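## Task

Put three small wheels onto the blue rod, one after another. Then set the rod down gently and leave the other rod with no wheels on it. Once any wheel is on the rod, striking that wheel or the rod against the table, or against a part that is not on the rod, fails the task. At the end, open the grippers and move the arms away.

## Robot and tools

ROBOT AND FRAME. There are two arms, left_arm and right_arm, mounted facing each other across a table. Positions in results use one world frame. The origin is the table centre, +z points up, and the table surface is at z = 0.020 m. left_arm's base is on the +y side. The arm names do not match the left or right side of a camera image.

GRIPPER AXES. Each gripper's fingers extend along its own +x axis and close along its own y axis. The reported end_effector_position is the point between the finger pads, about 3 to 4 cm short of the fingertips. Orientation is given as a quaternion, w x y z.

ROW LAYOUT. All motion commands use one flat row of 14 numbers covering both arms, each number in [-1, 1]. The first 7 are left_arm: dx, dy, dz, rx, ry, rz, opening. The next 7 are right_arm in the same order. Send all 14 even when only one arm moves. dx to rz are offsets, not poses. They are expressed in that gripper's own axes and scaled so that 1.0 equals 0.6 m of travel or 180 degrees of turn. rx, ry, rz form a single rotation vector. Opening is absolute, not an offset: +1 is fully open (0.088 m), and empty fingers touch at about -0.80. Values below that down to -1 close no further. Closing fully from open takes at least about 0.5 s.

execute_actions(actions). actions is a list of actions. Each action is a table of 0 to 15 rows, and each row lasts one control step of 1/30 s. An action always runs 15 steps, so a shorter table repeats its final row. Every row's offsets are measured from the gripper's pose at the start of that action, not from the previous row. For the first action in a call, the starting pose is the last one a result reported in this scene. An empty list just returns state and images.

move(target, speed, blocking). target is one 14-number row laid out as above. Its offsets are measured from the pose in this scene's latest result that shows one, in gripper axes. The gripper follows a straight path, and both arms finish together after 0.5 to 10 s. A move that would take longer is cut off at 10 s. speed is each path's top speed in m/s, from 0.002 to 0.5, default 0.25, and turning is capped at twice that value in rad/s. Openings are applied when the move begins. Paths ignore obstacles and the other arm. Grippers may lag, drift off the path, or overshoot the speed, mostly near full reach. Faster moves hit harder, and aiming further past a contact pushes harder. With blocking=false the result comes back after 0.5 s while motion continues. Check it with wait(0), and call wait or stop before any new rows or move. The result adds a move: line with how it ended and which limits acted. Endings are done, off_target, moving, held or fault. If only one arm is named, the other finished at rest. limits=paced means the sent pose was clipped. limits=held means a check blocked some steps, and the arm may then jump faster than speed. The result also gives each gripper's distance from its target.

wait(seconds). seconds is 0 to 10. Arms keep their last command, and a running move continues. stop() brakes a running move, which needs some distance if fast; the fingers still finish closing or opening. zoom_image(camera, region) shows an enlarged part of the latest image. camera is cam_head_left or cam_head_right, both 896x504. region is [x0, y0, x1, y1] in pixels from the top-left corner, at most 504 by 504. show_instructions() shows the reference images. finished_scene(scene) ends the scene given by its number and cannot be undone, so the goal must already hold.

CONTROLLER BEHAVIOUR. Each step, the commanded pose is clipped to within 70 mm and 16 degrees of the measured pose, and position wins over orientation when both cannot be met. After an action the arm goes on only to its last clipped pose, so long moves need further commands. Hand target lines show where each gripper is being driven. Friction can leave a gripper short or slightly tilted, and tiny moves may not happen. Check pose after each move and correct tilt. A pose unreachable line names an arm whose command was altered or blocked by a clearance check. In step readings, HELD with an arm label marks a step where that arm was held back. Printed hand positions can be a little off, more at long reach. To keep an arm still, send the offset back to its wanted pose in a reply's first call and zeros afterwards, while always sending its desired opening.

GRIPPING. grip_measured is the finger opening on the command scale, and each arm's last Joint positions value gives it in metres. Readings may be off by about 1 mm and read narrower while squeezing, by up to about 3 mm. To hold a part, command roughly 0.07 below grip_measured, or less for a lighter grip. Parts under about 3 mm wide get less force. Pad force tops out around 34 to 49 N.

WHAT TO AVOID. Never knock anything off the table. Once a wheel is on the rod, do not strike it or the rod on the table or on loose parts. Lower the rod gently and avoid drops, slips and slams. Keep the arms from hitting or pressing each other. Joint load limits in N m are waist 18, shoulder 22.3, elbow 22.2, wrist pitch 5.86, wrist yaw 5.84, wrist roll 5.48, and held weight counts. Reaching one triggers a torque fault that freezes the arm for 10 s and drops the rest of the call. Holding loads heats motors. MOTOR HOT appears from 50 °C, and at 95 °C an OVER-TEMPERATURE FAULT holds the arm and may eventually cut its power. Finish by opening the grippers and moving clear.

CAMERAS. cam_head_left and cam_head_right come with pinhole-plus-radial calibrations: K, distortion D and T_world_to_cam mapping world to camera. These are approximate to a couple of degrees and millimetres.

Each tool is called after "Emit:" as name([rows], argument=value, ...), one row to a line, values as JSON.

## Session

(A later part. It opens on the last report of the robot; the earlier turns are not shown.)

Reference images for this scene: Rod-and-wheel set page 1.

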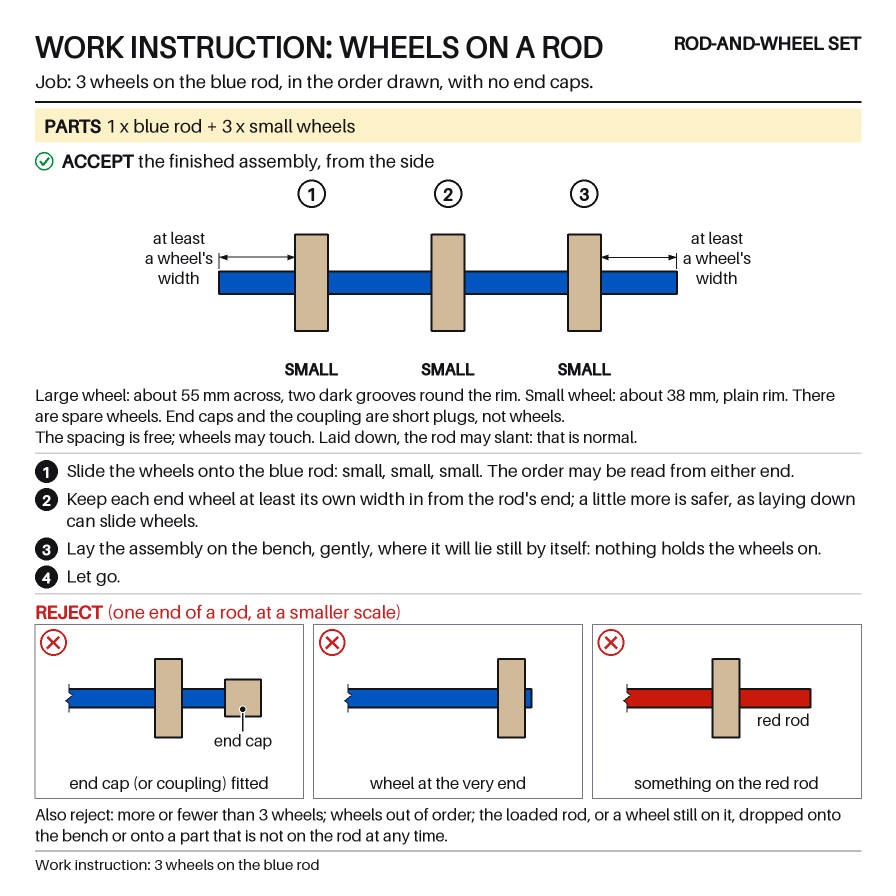

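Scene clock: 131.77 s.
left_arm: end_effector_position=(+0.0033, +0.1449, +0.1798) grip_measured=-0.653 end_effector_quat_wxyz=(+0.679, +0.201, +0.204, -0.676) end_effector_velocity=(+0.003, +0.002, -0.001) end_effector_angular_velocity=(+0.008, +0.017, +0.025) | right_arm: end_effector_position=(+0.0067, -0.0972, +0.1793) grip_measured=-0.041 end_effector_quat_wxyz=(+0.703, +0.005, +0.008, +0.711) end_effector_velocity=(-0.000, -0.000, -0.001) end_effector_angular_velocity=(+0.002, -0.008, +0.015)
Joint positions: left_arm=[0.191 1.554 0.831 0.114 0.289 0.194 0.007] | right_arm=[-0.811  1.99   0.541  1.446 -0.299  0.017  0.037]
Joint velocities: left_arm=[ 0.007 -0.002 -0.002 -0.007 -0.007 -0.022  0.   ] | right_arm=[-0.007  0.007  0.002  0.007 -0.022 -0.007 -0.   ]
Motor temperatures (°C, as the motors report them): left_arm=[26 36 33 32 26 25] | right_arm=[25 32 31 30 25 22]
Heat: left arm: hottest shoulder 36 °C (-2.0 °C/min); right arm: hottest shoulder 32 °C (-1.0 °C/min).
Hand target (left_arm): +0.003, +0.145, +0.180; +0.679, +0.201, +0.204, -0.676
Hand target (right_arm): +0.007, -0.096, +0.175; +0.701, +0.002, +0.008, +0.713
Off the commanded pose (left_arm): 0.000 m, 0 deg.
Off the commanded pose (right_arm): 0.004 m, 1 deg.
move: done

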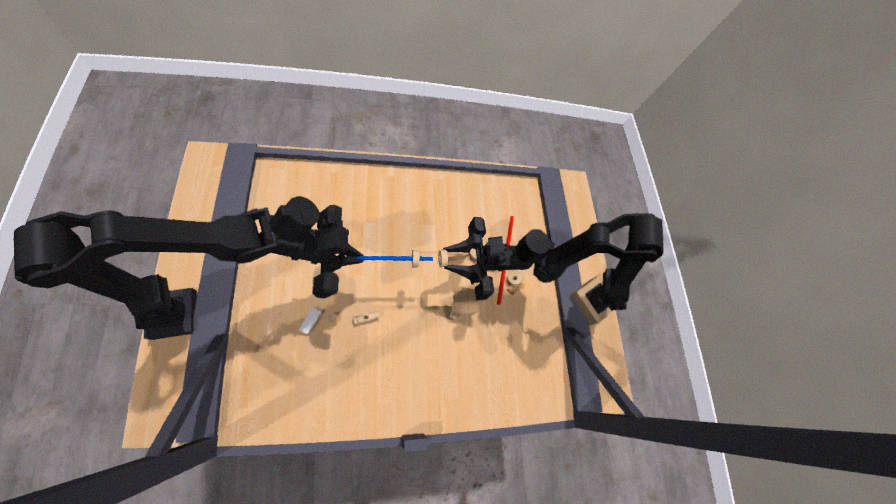

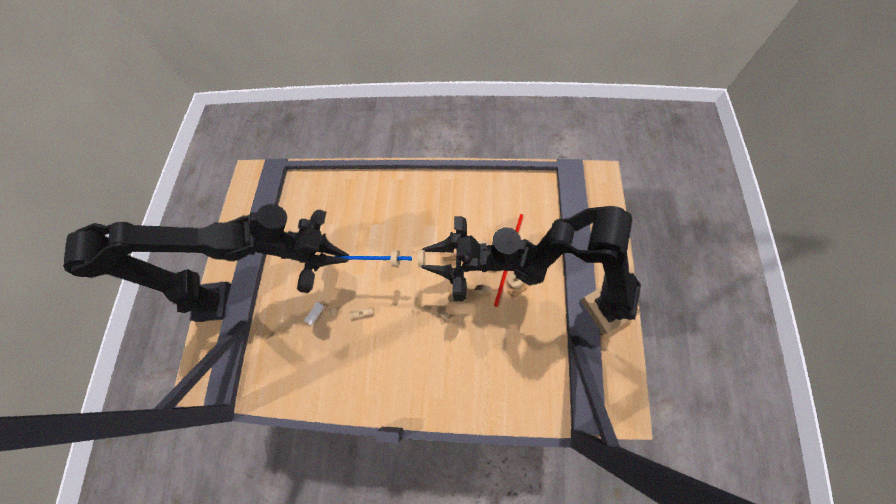

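Emit:
move(target=[0,0,0,0,0,0,-0.78,0.018,-0.003,-0.014,0,0,-0.003,-0.14], speed=0.03)

Emit:
zoom_image(camera="cam_head_left", region=[415,238,465,273])

Emit:
zoom_image(camera="cam_head_right", region=[395,238,445,273])

Scene clock: 138.67 s.
left_arm: end_effector_position=(+0.0033, +0.1449, +0.1798) grip_measured=-0.653 end_effector_quat_wxyz=(+0.679, +0.201, +0.204, -0.676) end_effector_velocity=(-0.001, +0.003, -0.004) end_effector_angular_velocity=(+0.019, +0.030, +0.008) | right_arm: end_effector_position=(+0.0079, -0.0885, +0.1755) grip_measured=-0.041 end_effector_quat_wxyz=(+0.705, +0.007, +0.005, +0.710) end_effector_velocity=(+0.001, +0.003, -0.001) end_effector_angular_velocity=(-0.002, +0.008, +0.005)
Joint positions: left_arm=[0.191 1.554 0.831 0.114 0.289 0.194 0.007] | right_arm=[-0.804  2.032  0.576  1.46  -0.286  0.017  0.037]
Joint velocities: left_arm=[ 0.002 -0.002 -0.002 -0.022  0.007 -0.022 -0.   ] | right_arm=[-0.002  0.007  0.012 -0.007 -0.007  0.007 -0.   ]
Motor temperatures (°C, as the motors report them): left_arm=[26 36 34 32 26 25] | right_arm=[25 32 31 31 25 22]
Heat: left arm: hottest shoulder 36 °C (-2.0 °C/min); right arm: hottest shoulder 32 °C (-1.0 °C/min).
Hand target (left_arm): +0.003, +0.145, +0.180; +0.679, +0.201, +0.204, -0.676
Hand target (right_arm): +0.008, -0.086, +0.171; +0.706, +0.005, +0.008, +0.708
Off the commanded pose (left_arm): 0.000 m, 0 deg.
Off the commanded pose (right_arm): 0.005 m, 0 deg.
move: done

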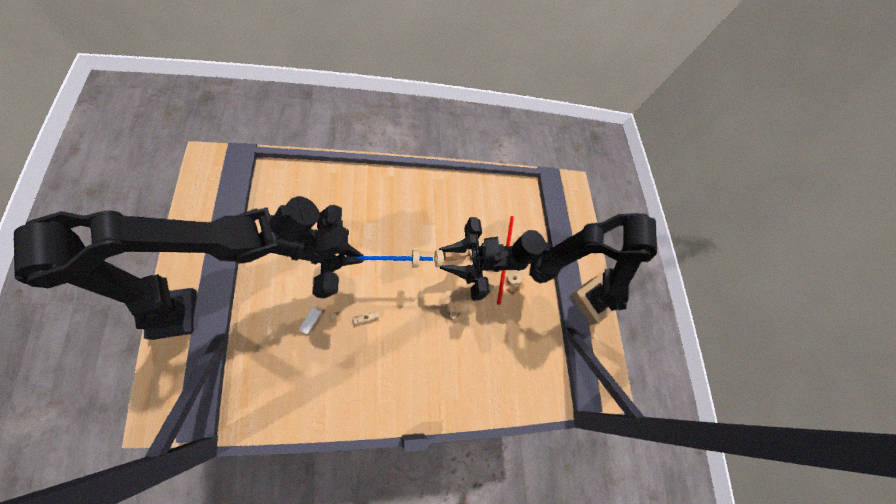

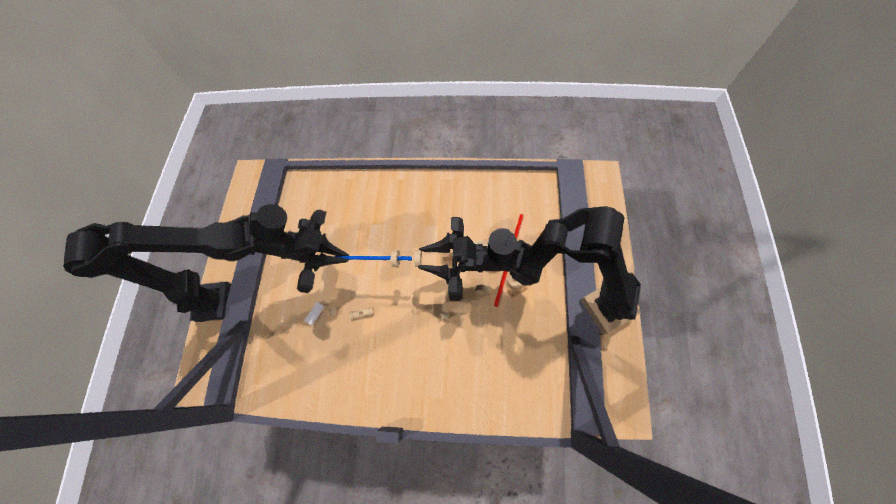

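Region (415, 238, 465, 273) of cam_head_left's 896x504 image, scaled by 10.080, with more detail than that image has; it fills the top 353 rows of this view, and the rest is white.

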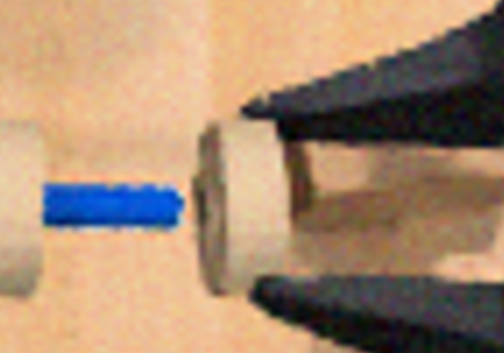

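Region (395, 238, 445, 273) of cam_head_right's 896x504 image, scaled by 10.080, with more detail than that image has; it fills the top 353 rows of this view, and the rest is white.

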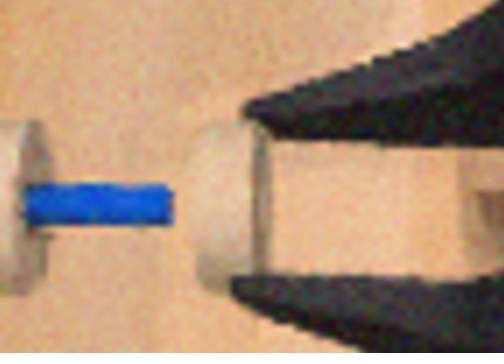

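Emit:
move(target=[0,0,0,0,0,0,-0.78,0.026,-0.0015,-0.007,0,0,0,-0.14], speed=0.02)

Emit:
zoom_image(camera="cam_head_left", region=[410,238,460,273])

Emit:
zoom_image(camera="cam_head_right", region=[390,238,440,273])

Scene clock: 142.73 s.
left_arm: end_effector_position=(+0.0033, +0.1449, +0.1798) grip_measured=-0.653 end_effector_quat_wxyz=(+0.679, +0.201, +0.204, -0.676) end_effector_velocity=(+0.001, +0.003, -0.004) end_effector_angular_velocity=(+0.022, -0.002, +0.004) | right_arm: end_effector_position=(+0.0083, -0.0751, +0.1771) grip_measured=-0.041 end_effector_quat_wxyz=(+0.703, +0.010, -0.001, +0.711) end_effector_velocity=(+0.003, +0.001, +0.003) end_effector_angular_velocity=(+0.012, -0.025, -0.010)
Joint positions: left_arm=[0.191 1.554 0.831 0.114 0.289 0.194 0.007] | right_arm=[-0.795  2.061  0.632  1.445 -0.281  0.017  0.037]
Joint velocities: left_arm=[ 0.002 -0.002 -0.002 -0.022 -0.007  0.007 -0.   ] | right_arm=[-0.002  0.002  0.007  0.007  0.007 -0.022 -0.   ]
Motor temperatures (°C, as the motors report them): left_arm=[26 36 34 32 26 25] | right_arm=[25 32 31 31 25 22]
Heat: left arm: hottest shoulder 36 °C (-2.0 °C/min); right arm: hottest shoulder 32 °C (-1.0 °C/min).
Hand target (left_arm): +0.003, +0.145, +0.180; +0.679, +0.201, +0.204, -0.676
Hand target (right_arm): +0.009, -0.073, +0.172; +0.705, +0.007, +0.004, +0.710
Off the commanded pose (left_arm): 0.000 m, 0 deg.
Off the commanded pose (right_arm): 0.006 m, 1 deg.
move: done

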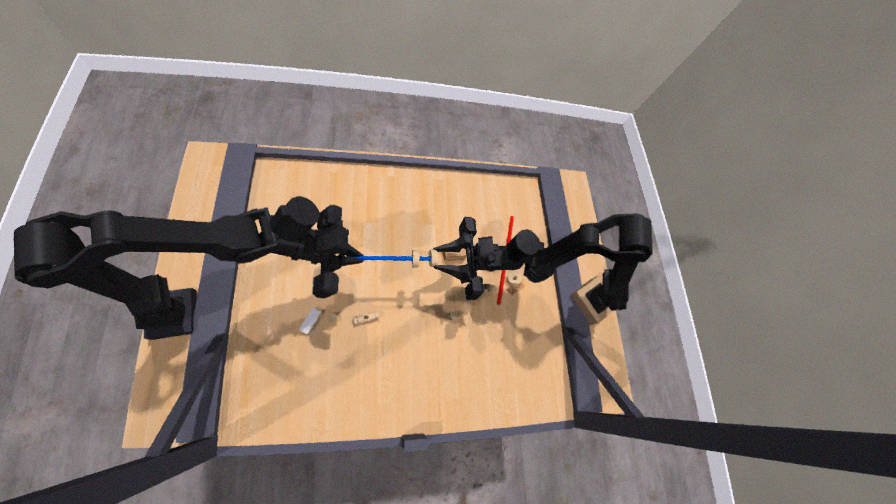

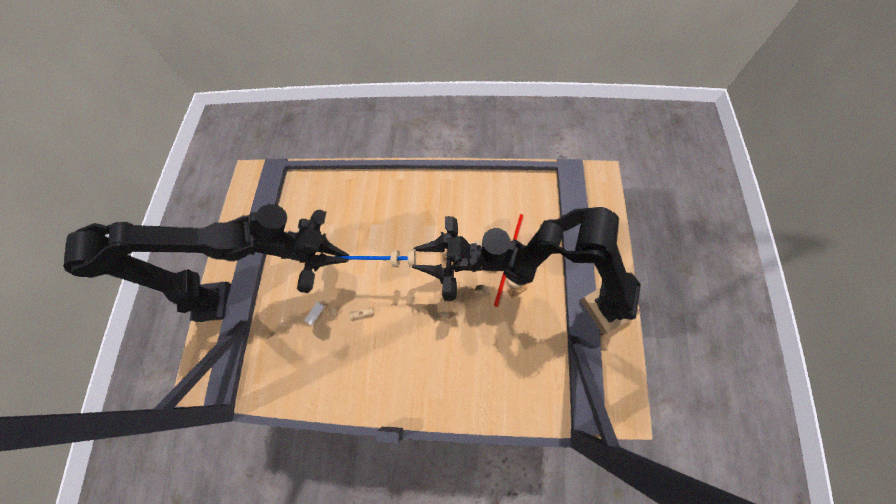

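Region (410, 238, 460, 273) of cam_head_left's 896x504 image, scaled by 10.080, with more detail than that image has; it fills the top 353 rows of this view, and the rest is white.

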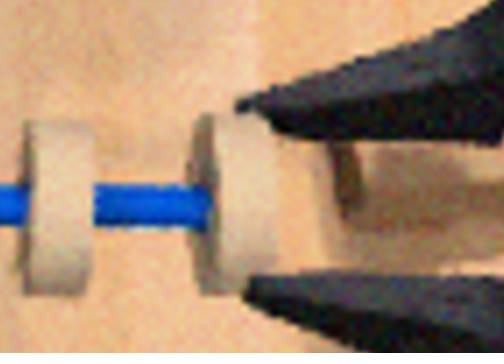

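Region (390, 238, 440, 273) of cam_head_right's 896x504 image, scaled by 10.080, with more detail than that image has; it fills the top 353 rows of this view, and the rest is white.

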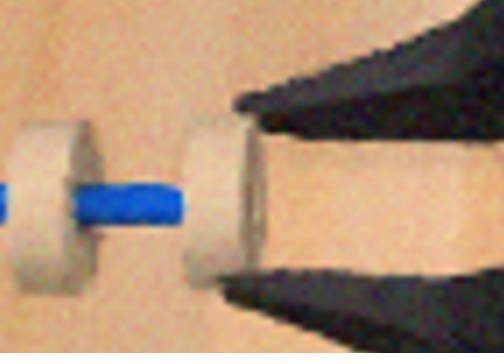

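Emit:
move(target=[0,0,0,0,0,0,-0.78,0.075,-0.001,-0.01,0,0.003,0,-0.14], speed=0.04)

Emit:
move(target=[0,0,0,0,0,0,-0.78,0,0,0,0,0,0,0.22])

Emit:
zoom_image(camera="cam_head_right", region=[440,265,540,335])

Emit:
zoom_image(camera="cam_head_left", region=[445,260,545,330])

Emit:
move(target=[0,0,0,0,0,0,-0.78,-0.115,0,0.01,0,0,0,0.22])

Scene clock: 151.77 s.
left_arm: end_effector_position=(+0.0033, +0.1449, +0.1798) grip_measured=-0.653 end_effector_quat_wxyz=(+0.679, +0.201, +0.204, -0.676) end_effector_velocity=(-0.000, +0.000, +0.001) end_effector_angular_velocity=(+0.001, +0.011, +0.000) | right_arm: end_effector_position=(+0.0081, -0.0324, +0.1785) grip_measured=-0.041 end_effector_quat_wxyz=(+0.702, +0.011, -0.002, +0.712) end_effector_velocity=(-0.002, +0.001, -0.000) end_effector_angular_velocity=(-0.002, -0.007, +0.019)
Joint positions: left_arm=[0.191 1.554 0.831 0.114 0.289 0.194 0.007] | right_arm=[-0.763  2.138  0.813  1.343 -0.253  0.017  0.037]
Joint velocities: left_arm=[ 0.002 -0.002  0.002 -0.007  0.007 -0.007 -0.   ] | right_arm=[-0.002  0.002  0.007 -0.007 -0.022 -0.007 -0.   ]
Motor temperatures (°C, as the motors report them): left_arm=[26 36 34 33 26 25] | right_arm=[25 32 31 32 25 22]
Heat: left arm: hottest shoulder 36 °C (-1.0 °C/min); right arm: hottest shoulder 32 °C (-1.0 °C/min).
Hand target (left_arm): +0.003, +0.145, +0.180; +0.679, +0.201, +0.204, -0.676
Hand target (right_arm): +0.008, -0.030, +0.172; +0.703, +0.006, +0.003, +0.711
Off the commanded pose (left_arm): 0.000 m, 0 deg.
Off the commanded pose (right_arm): 0.007 m, 1 deg.
move: done

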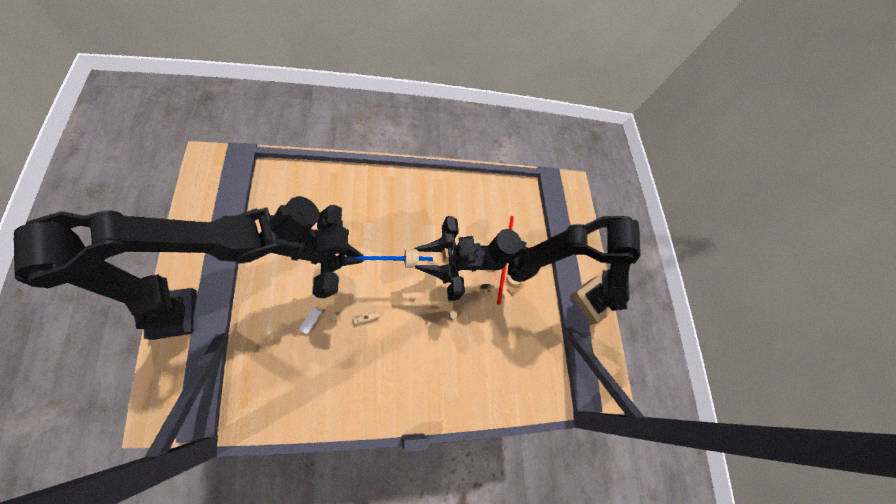

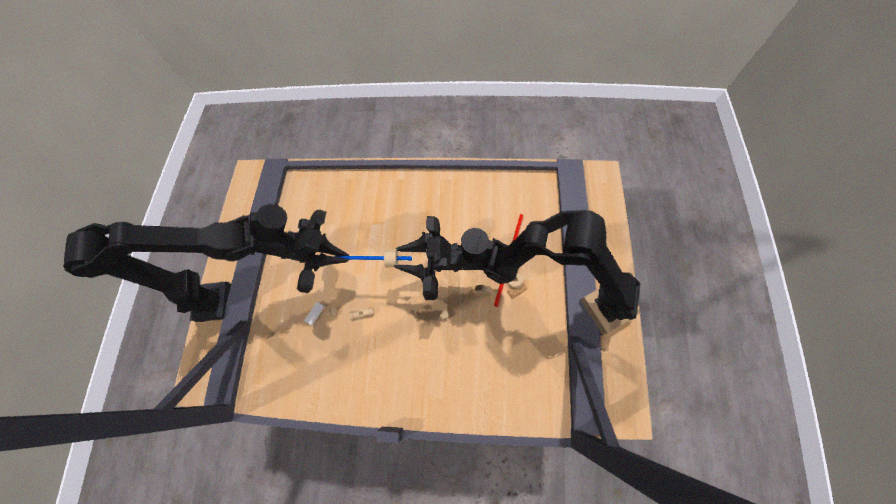

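Scene clock: 152.40 s.
left_arm: end_effector_position=(+0.0033, +0.1449, +0.1798) grip_measured=-0.653 end_effector_quat_wxyz=(+0.679, +0.201, +0.204, -0.676) end_effector_velocity=(+0.001, +0.003, -0.001) end_effector_angular_velocity=(+0.008, +0.029, +0.029) | right_arm: end_effector_position=(+0.0081, -0.0323, +0.1787) grip_measured=+0.215 end_effector_quat_wxyz=(+0.702, +0.011, -0.002, +0.712) end_effector_velocity=(-0.002, -0.001, +0.002) end_effector_angular_velocity=(+0.007, -0.009, +0.019)
Joint positions: left_arm=[0.191 1.554 0.831 0.114 0.289 0.194 0.007] | right_arm=[-0.763  2.138  0.814  1.343 -0.253  0.017  0.05 ]
Joint velocities: left_arm=[ 0.002 -0.007 -0.007 -0.007 -0.007 -0.037 -0.   ] | right_arm=[-0.002 -0.002 -0.002  0.007 -0.022 -0.007  0.001]
Motor temperatures (°C, as the motors report them): left_arm=[26 36 34 33 26 25] | right_arm=[25 32 31 32 25 22]
Heat: left arm: hottest shoulder 36 °C (-1.0 °C/min); right arm: hottest shoulder 32 °C (-1.0 °C/min).
Hand target (left_arm): +0.003, +0.145, +0.180; +0.679, +0.201, +0.204, -0.676
Hand target (right_arm): +0.008, -0.032, +0.179; +0.702, +0.011, -0.002, +0.712
Off the commanded pose (left_arm): 0.000 m, 0 deg.
Off the commanded pose (right_arm): 0.000 m, 0 deg.
move: done

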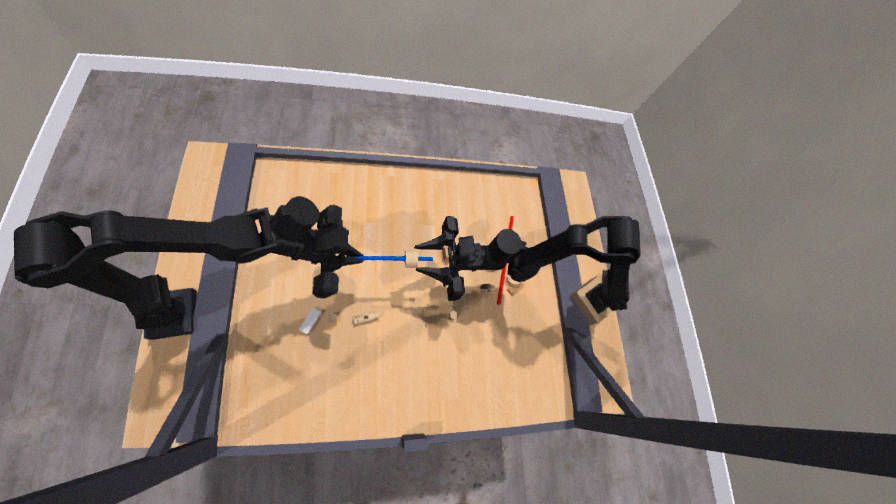

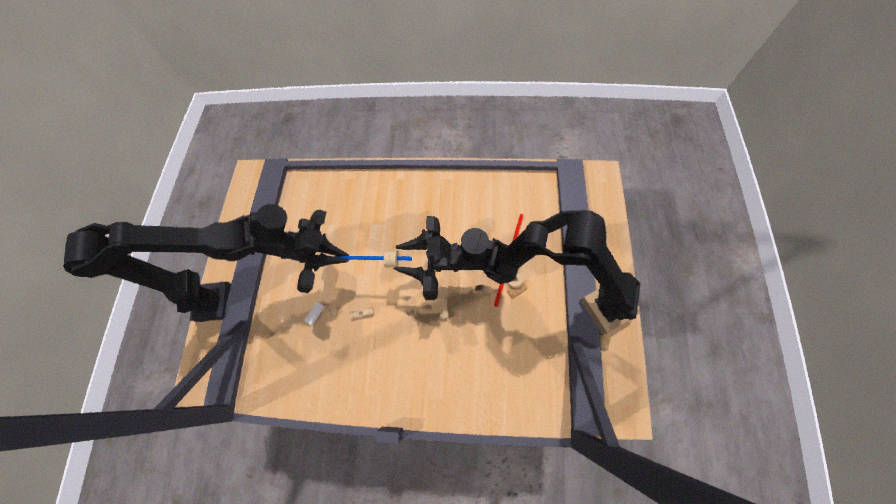

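Region (440, 265, 540, 335) of cam_head_right's 896x504 image, scaled by 5.040, with more detail than that image has; it fills the top 353 rows of this view, and the rest is white.

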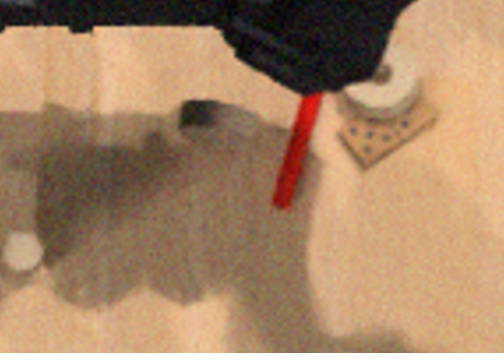

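Region (445, 260, 545, 330) of cam_head_left's 896x504 image, scaled by 5.040, with more detail than that image has; it fills the top 353 rows of this view, and the rest is white.

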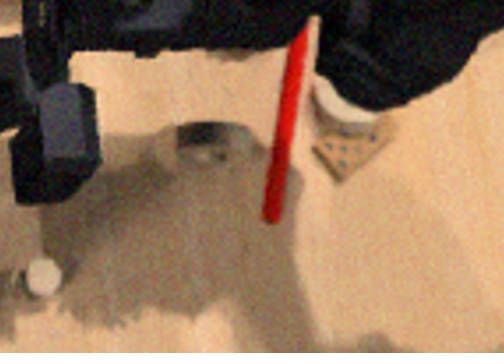

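Scene clock: 153.40 s.
left_arm: end_effector_position=(+0.0033, +0.1449, +0.1798) grip_measured=-0.653 end_effector_quat_wxyz=(+0.679, +0.201, +0.204, -0.676) end_effector_velocity=(-0.005, +0.001, -0.001) end_effector_angular_velocity=(+0.005, +0.013, -0.009) | right_arm: end_effector_position=(+0.0097, -0.0989, +0.1800) grip_measured=+0.217 end_effector_quat_wxyz=(+0.703, +0.009, +0.000, +0.711) end_effector_velocity=(+0.001, -0.003, -0.002) end_effector_angular_velocity=(-0.011, -0.018, -0.000)
Joint positions: left_arm=[0.191 1.554 0.831 0.114 0.289 0.194 0.007] | right_arm=[-0.823  2.003  0.537  1.48  -0.309  0.017  0.05 ]
Joint velocities: left_arm=[-0.007 -0.002 -0.002 -0.007  0.007 -0.007 -0.   ] | right_arm=[-0.007 -0.007 -0.012 -0.007 -0.007 -0.022  0.   ]
Motor temperatures (°C, as the motors report them): left_arm=[26 36 34 33 26 25] | right_arm=[25 32 31 32 25 22]
Heat: left arm: hottest shoulder 36 °C (-1.0 °C/min); right arm: hottest shoulder 32 °C (-1.0 °C/min).
Hand target (left_arm): +0.003, +0.145, +0.180; +0.679, +0.201, +0.204, -0.676
Hand target (right_arm): +0.009, -0.101, +0.183; +0.702, +0.011, -0.002, +0.712
Off the commanded pose (left_arm): 0.000 m, 0 deg.
Off the commanded pose (right_arm): 0.004 m, 0 deg.
move: done

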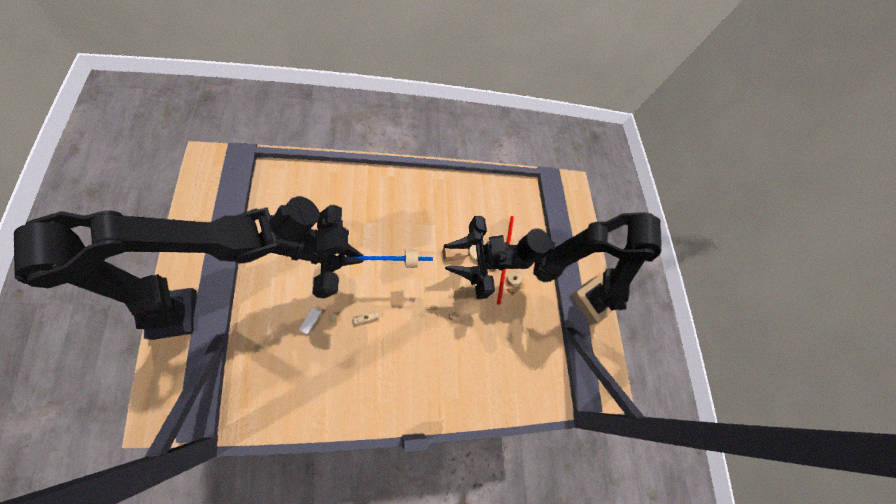

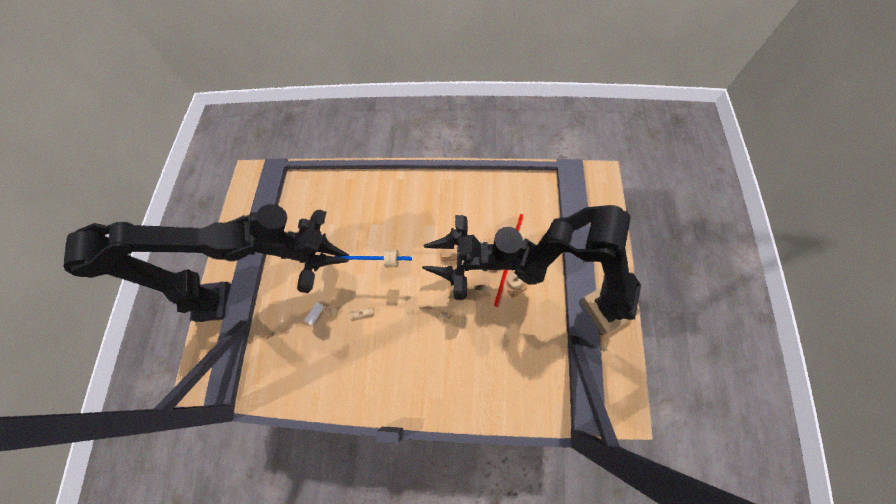

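Emit:
move(target=[0,0,0,0,0,0,-0.78,-0.175,0.018,-0.085,0.385,0.385,-0.39,-0.55], speed=0.4)

Emit:
move(target=[0,0,0,0,0,0,-0.78,0.072,-0.006,0,0,0,-0.007,-0.55], speed=0.15)

Emit:
move(target=[0,0,0,0,0,0,-0.78,0,0,-0.06,0,0,0,-0.55], speed=0.04)

Emit:
move(target=[0,0,0,0,0,0,-0.78,-0.05,0,0.02,0,0,0,0.22])

Emit:
zoom_image(camera="cam_head_right", region=[440,265,540,335])

Scene clock: 162.30 s.
left_arm: end_effector_position=(+0.0033, +0.1449, +0.1798) grip_measured=-0.653 end_effector_quat_wxyz=(+0.679, +0.201, +0.204, -0.676) end_effector_velocity=(+0.002, +0.002, -0.003) end_effector_angular_velocity=(+0.013, +0.006, +0.012) | right_arm: end_effector_position=(-0.0007, -0.2053, +0.1309) grip_measured=-0.547 end_effector_quat_wxyz=(+0.706, -0.003, +0.709, +0.012) end_effector_velocity=(-0.001, -0.001, -0.002) end_effector_angular_velocity=(-0.007, +0.024, +0.000)
Joint positions: left_arm=[0.191 1.554 0.831 0.114 0.289 0.194 0.007] | right_arm=[-0.75   1.809  1.237 -0.987 -0.007  1.324  0.012]
Joint velocities: left_arm=[ 0.002  0.002 -0.002 -0.007 -0.007 -0.007 -0.   ] | right_arm=[-0.007  0.007  0.002 -0.007 -0.022 -0.007 -0.   ]
Motor temperatures (°C, as the motors report them): left_arm=[26 36 34 33 26 25] | right_arm=[25 33 31 32 25 22]
Heat: left arm: hottest shoulder 36 °C (+0.0 °C/min); right arm: hottest shoulder 33 °C (+0.0 °C/min).
Hand target (left_arm): +0.003, +0.145, +0.180; +0.679, +0.201, +0.204, -0.676
Hand target (right_arm): -0.001, -0.204, +0.128; +0.702, -0.003, +0.712, +0.005
Off the commanded pose (left_arm): 0.000 m, 0 deg.
Off the commanded pose (right_arm): 0.004 m, 1 deg.
move: done

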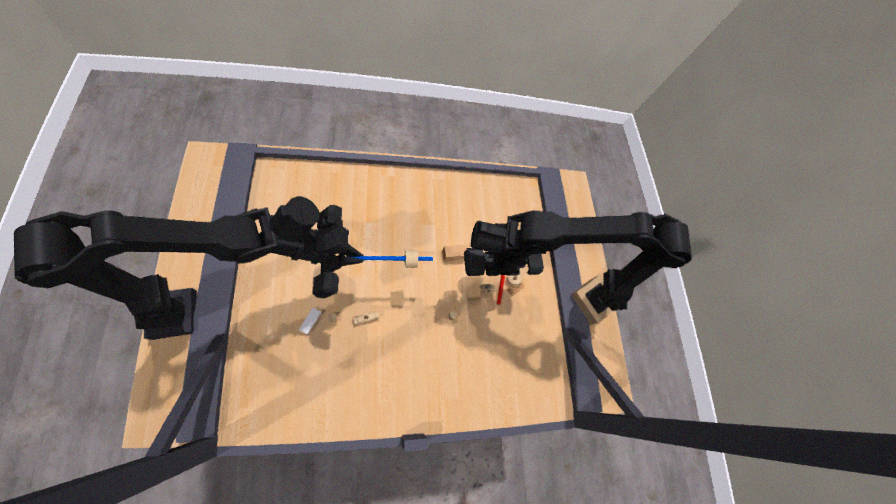

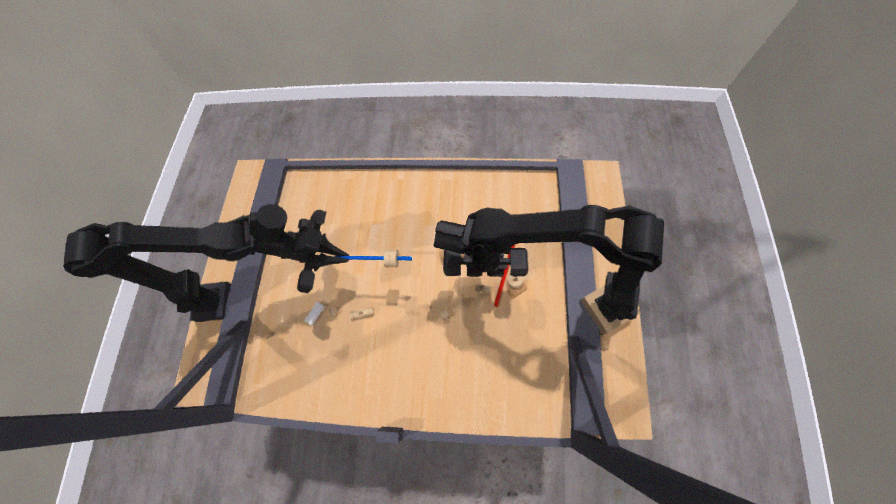

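Scene clock: 163.17 s.
left_arm: end_effector_position=(+0.0033, +0.1449, +0.1798) grip_measured=-0.653 end_effector_quat_wxyz=(+0.679, +0.201, +0.204, -0.676) end_effector_velocity=(+0.004, +0.001, +0.000) end_effector_angular_velocity=(+0.007, -0.005, +0.024) | right_arm: end_effector_position=(-0.0003, -0.2035, +0.0963) grip_measured=-0.547 end_effector_quat_wxyz=(+0.706, -0.001, +0.708, +0.014) end_effector_velocity=(-0.001, -0.001, -0.004) end_effector_angular_velocity=(-0.005, +0.009, +0.005)
Joint positions: left_arm=[0.191 1.554 0.831 0.114 0.289 0.194 0.007] | right_arm=[-0.75   1.862  1.156 -0.848 -0.007  1.324  0.012]
Joint velocities: left_arm=[ 0.002 -0.002  0.002 -0.007 -0.022 -0.007  0.   ] | right_arm=[-0.002  0.007 -0.007  0.007 -0.007 -0.007  0.   ]
Motor temperatures (°C, as the motors report them): left_arm=[26 36 34 33 26 25] | right_arm=[25 33 31 32 25 22]
Heat: left arm: hottest shoulder 36 °C (+0.0 °C/min); right arm: hottest shoulder 33 °C (+0.0 °C/min).
Hand target (left_arm): +0.003, +0.145, +0.180; +0.679, +0.201, +0.204, -0.676
Hand target (right_arm): -0.001, -0.208, +0.088; +0.706, -0.011, +0.708, +0.005
Off the commanded pose (left_arm): 0.000 m, 0 deg.
Off the commanded pose (right_arm): 0.010 m, 2 deg.
move: off_target (right_arm)

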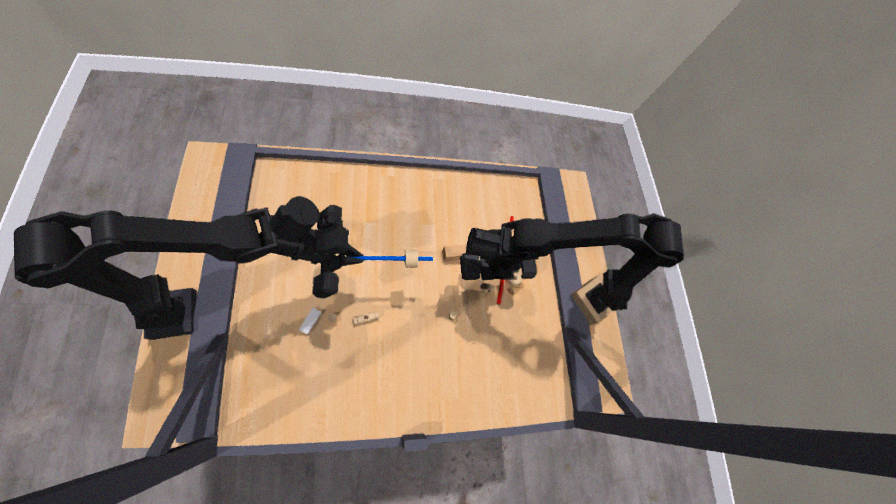

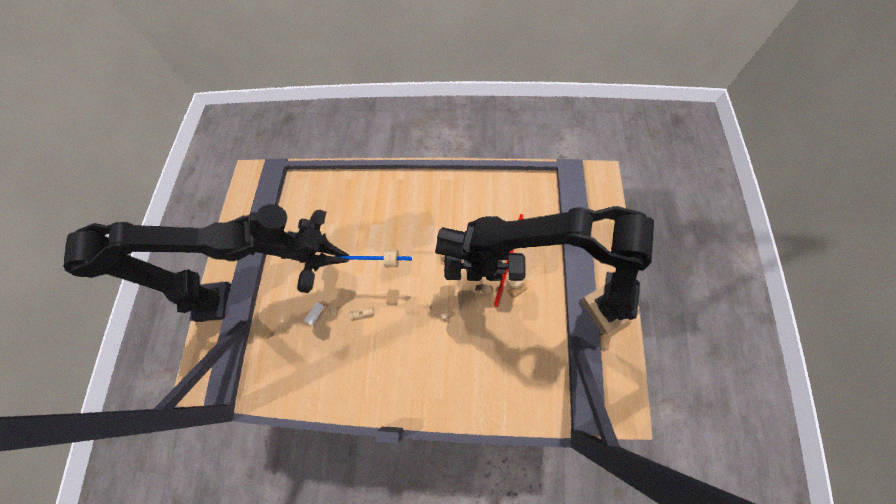

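Scene clock: 164.40 s.
left_arm: end_effector_position=(+0.0033, +0.1449, +0.1798) grip_measured=-0.653 end_effector_quat_wxyz=(+0.679, +0.201, +0.204, -0.676) end_effector_velocity=(-0.002, -0.000, +0.001) end_effector_angular_velocity=(+0.001, +0.023, +0.004) | right_arm: end_effector_position=(-0.0350, -0.2020, +0.0949) grip_measured=-0.547 end_effector_quat_wxyz=(+0.705, -0.004, +0.709, +0.014) end_effector_velocity=(-0.002, -0.002, +0.002) end_effector_angular_velocity=(-0.002, +0.008, -0.005)
Joint positions: left_arm=[0.191 1.554 0.831 0.114 0.289 0.194 0.007] | right_arm=[-0.643  1.852  1.137 -0.842 -0.007  1.426  0.012]
Joint velocities: left_arm=[-0.002 -0.002  0.002 -0.007  0.007 -0.022 -0.   ] | right_arm=[ 0.002 -0.007 -0.002 -0.007 -0.007  0.007 -0.   ]
Motor temperatures (°C, as the motors report them): left_arm=[26 36 34 33 26 25] | right_arm=[25 33 31 32 25 22]
Heat: left arm: hottest shoulder 36 °C (+0.0 °C/min); right arm: hottest shoulder 33 °C (+0.0 °C/min).
Hand target (left_arm): +0.003, +0.145, +0.180; +0.679, +0.201, +0.204, -0.676
Hand target (right_arm): -0.036, -0.204, +0.096; +0.706, -0.001, +0.708, +0.014
Off the commanded pose (left_arm): 0.000 m, 0 deg.
Off the commanded pose (right_arm): 0.003 m, 0 deg.
move: done

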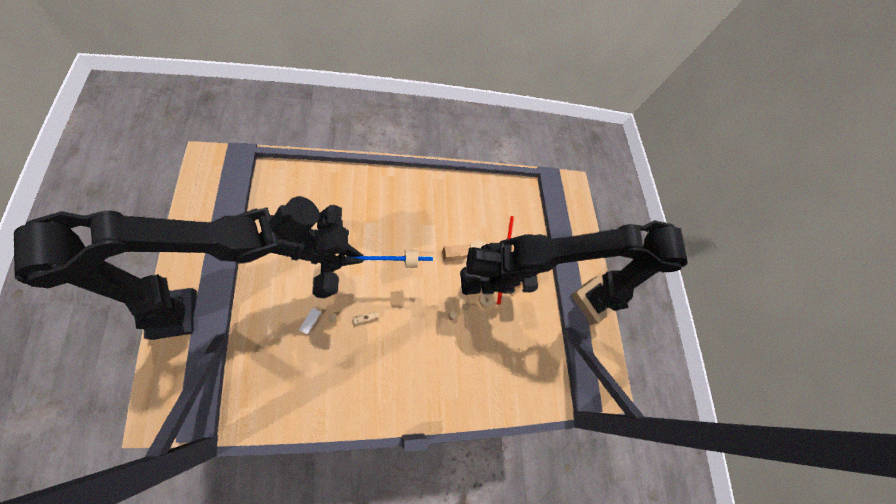

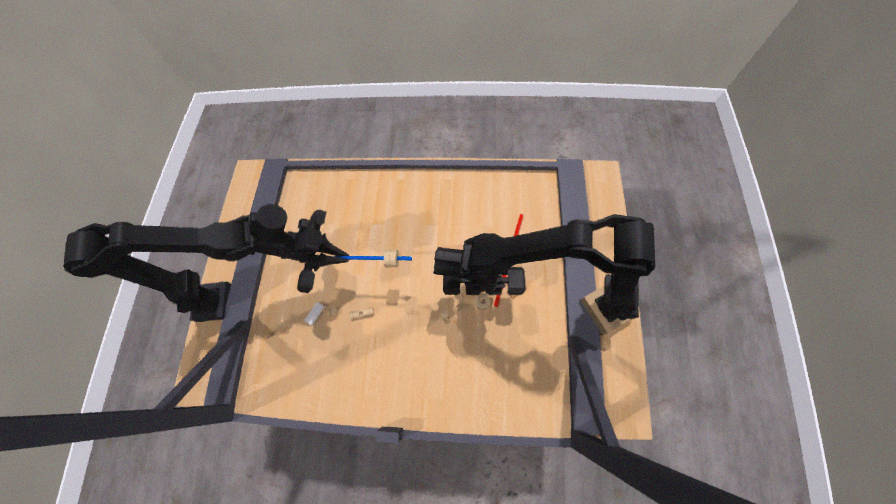

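Scene clock: 165.20 s.
left_arm: end_effector_position=(+0.0033, +0.1449, +0.1798) grip_measured=-0.653 end_effector_quat_wxyz=(+0.679, +0.201, +0.204, -0.676) end_effector_velocity=(-0.000, +0.001, -0.001) end_effector_angular_velocity=(-0.001, +0.001, +0.008) | right_arm: end_effector_position=(-0.0242, -0.2050, +0.1189) grip_measured=+0.216 end_effector_quat_wxyz=(+0.704, -0.009, +0.710, +0.007) end_effector_velocity=(-0.001, -0.002, +0.002) end_effector_angular_velocity=(-0.011, +0.009, +0.005)
Joint positions: left_arm=[0.191 1.554 0.831 0.114 0.289 0.194 0.007] | right_arm=[-0.678  1.822  1.203 -0.956 -0.007  1.395  0.05 ]
Joint velocities: left_arm=[-0.002 -0.002 -0.007  0.007 -0.007 -0.007 -0.   ] | right_arm=[-0.002 -0.002  0.007 -0.022 -0.007 -0.007  0.   ]
Motor temperatures (°C, as the motors report them): left_arm=[26 36 34 33 26 25] | right_arm=[25 33 31 32 25 22]
Heat: left arm: hottest shoulder 36 °C (+0.0 °C/min); right arm: hottest shoulder 33 °C (+1.0 °C/min).
Hand target (left_arm): +0.003, +0.145, +0.180; +0.679, +0.201, +0.204, -0.676
Hand target (right_arm): -0.023, -0.202, +0.125; +0.705, -0.005, +0.709, +0.014
Off the commanded pose (left_arm): 0.000 m, 0 deg.
Off the commanded pose (right_arm): 0.007 m, 1 deg.
move: done

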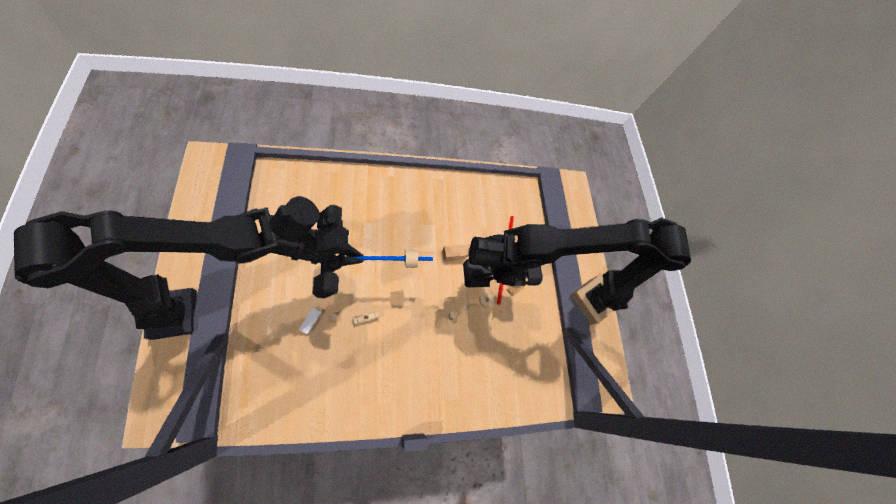

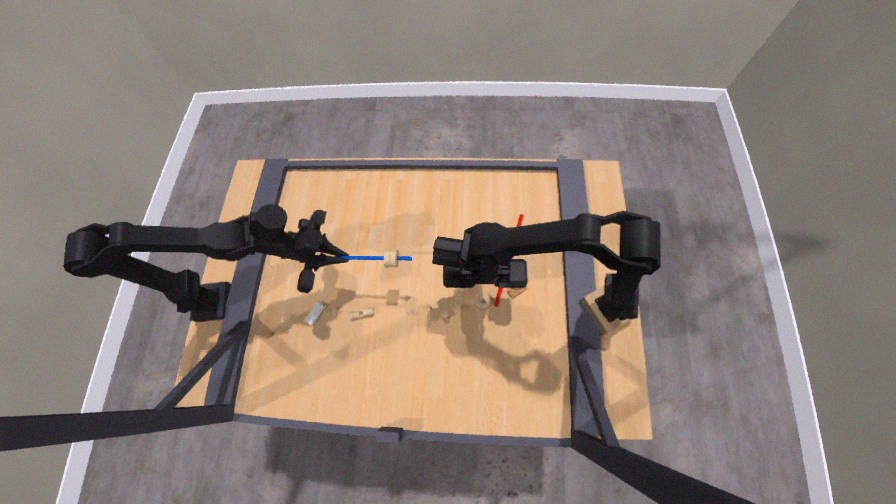

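Region (440, 265, 540, 335) of cam_head_right's 896x504 image, scaled by 5.040, with more detail than that image has; it fills the top 353 rows of this view, and the rest is white.

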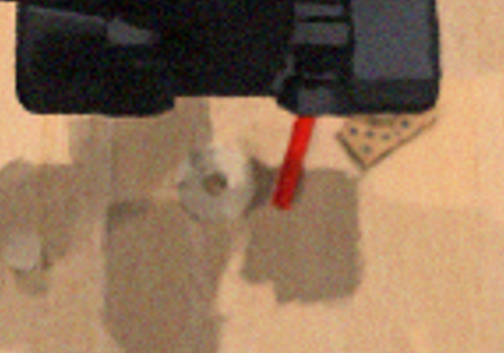

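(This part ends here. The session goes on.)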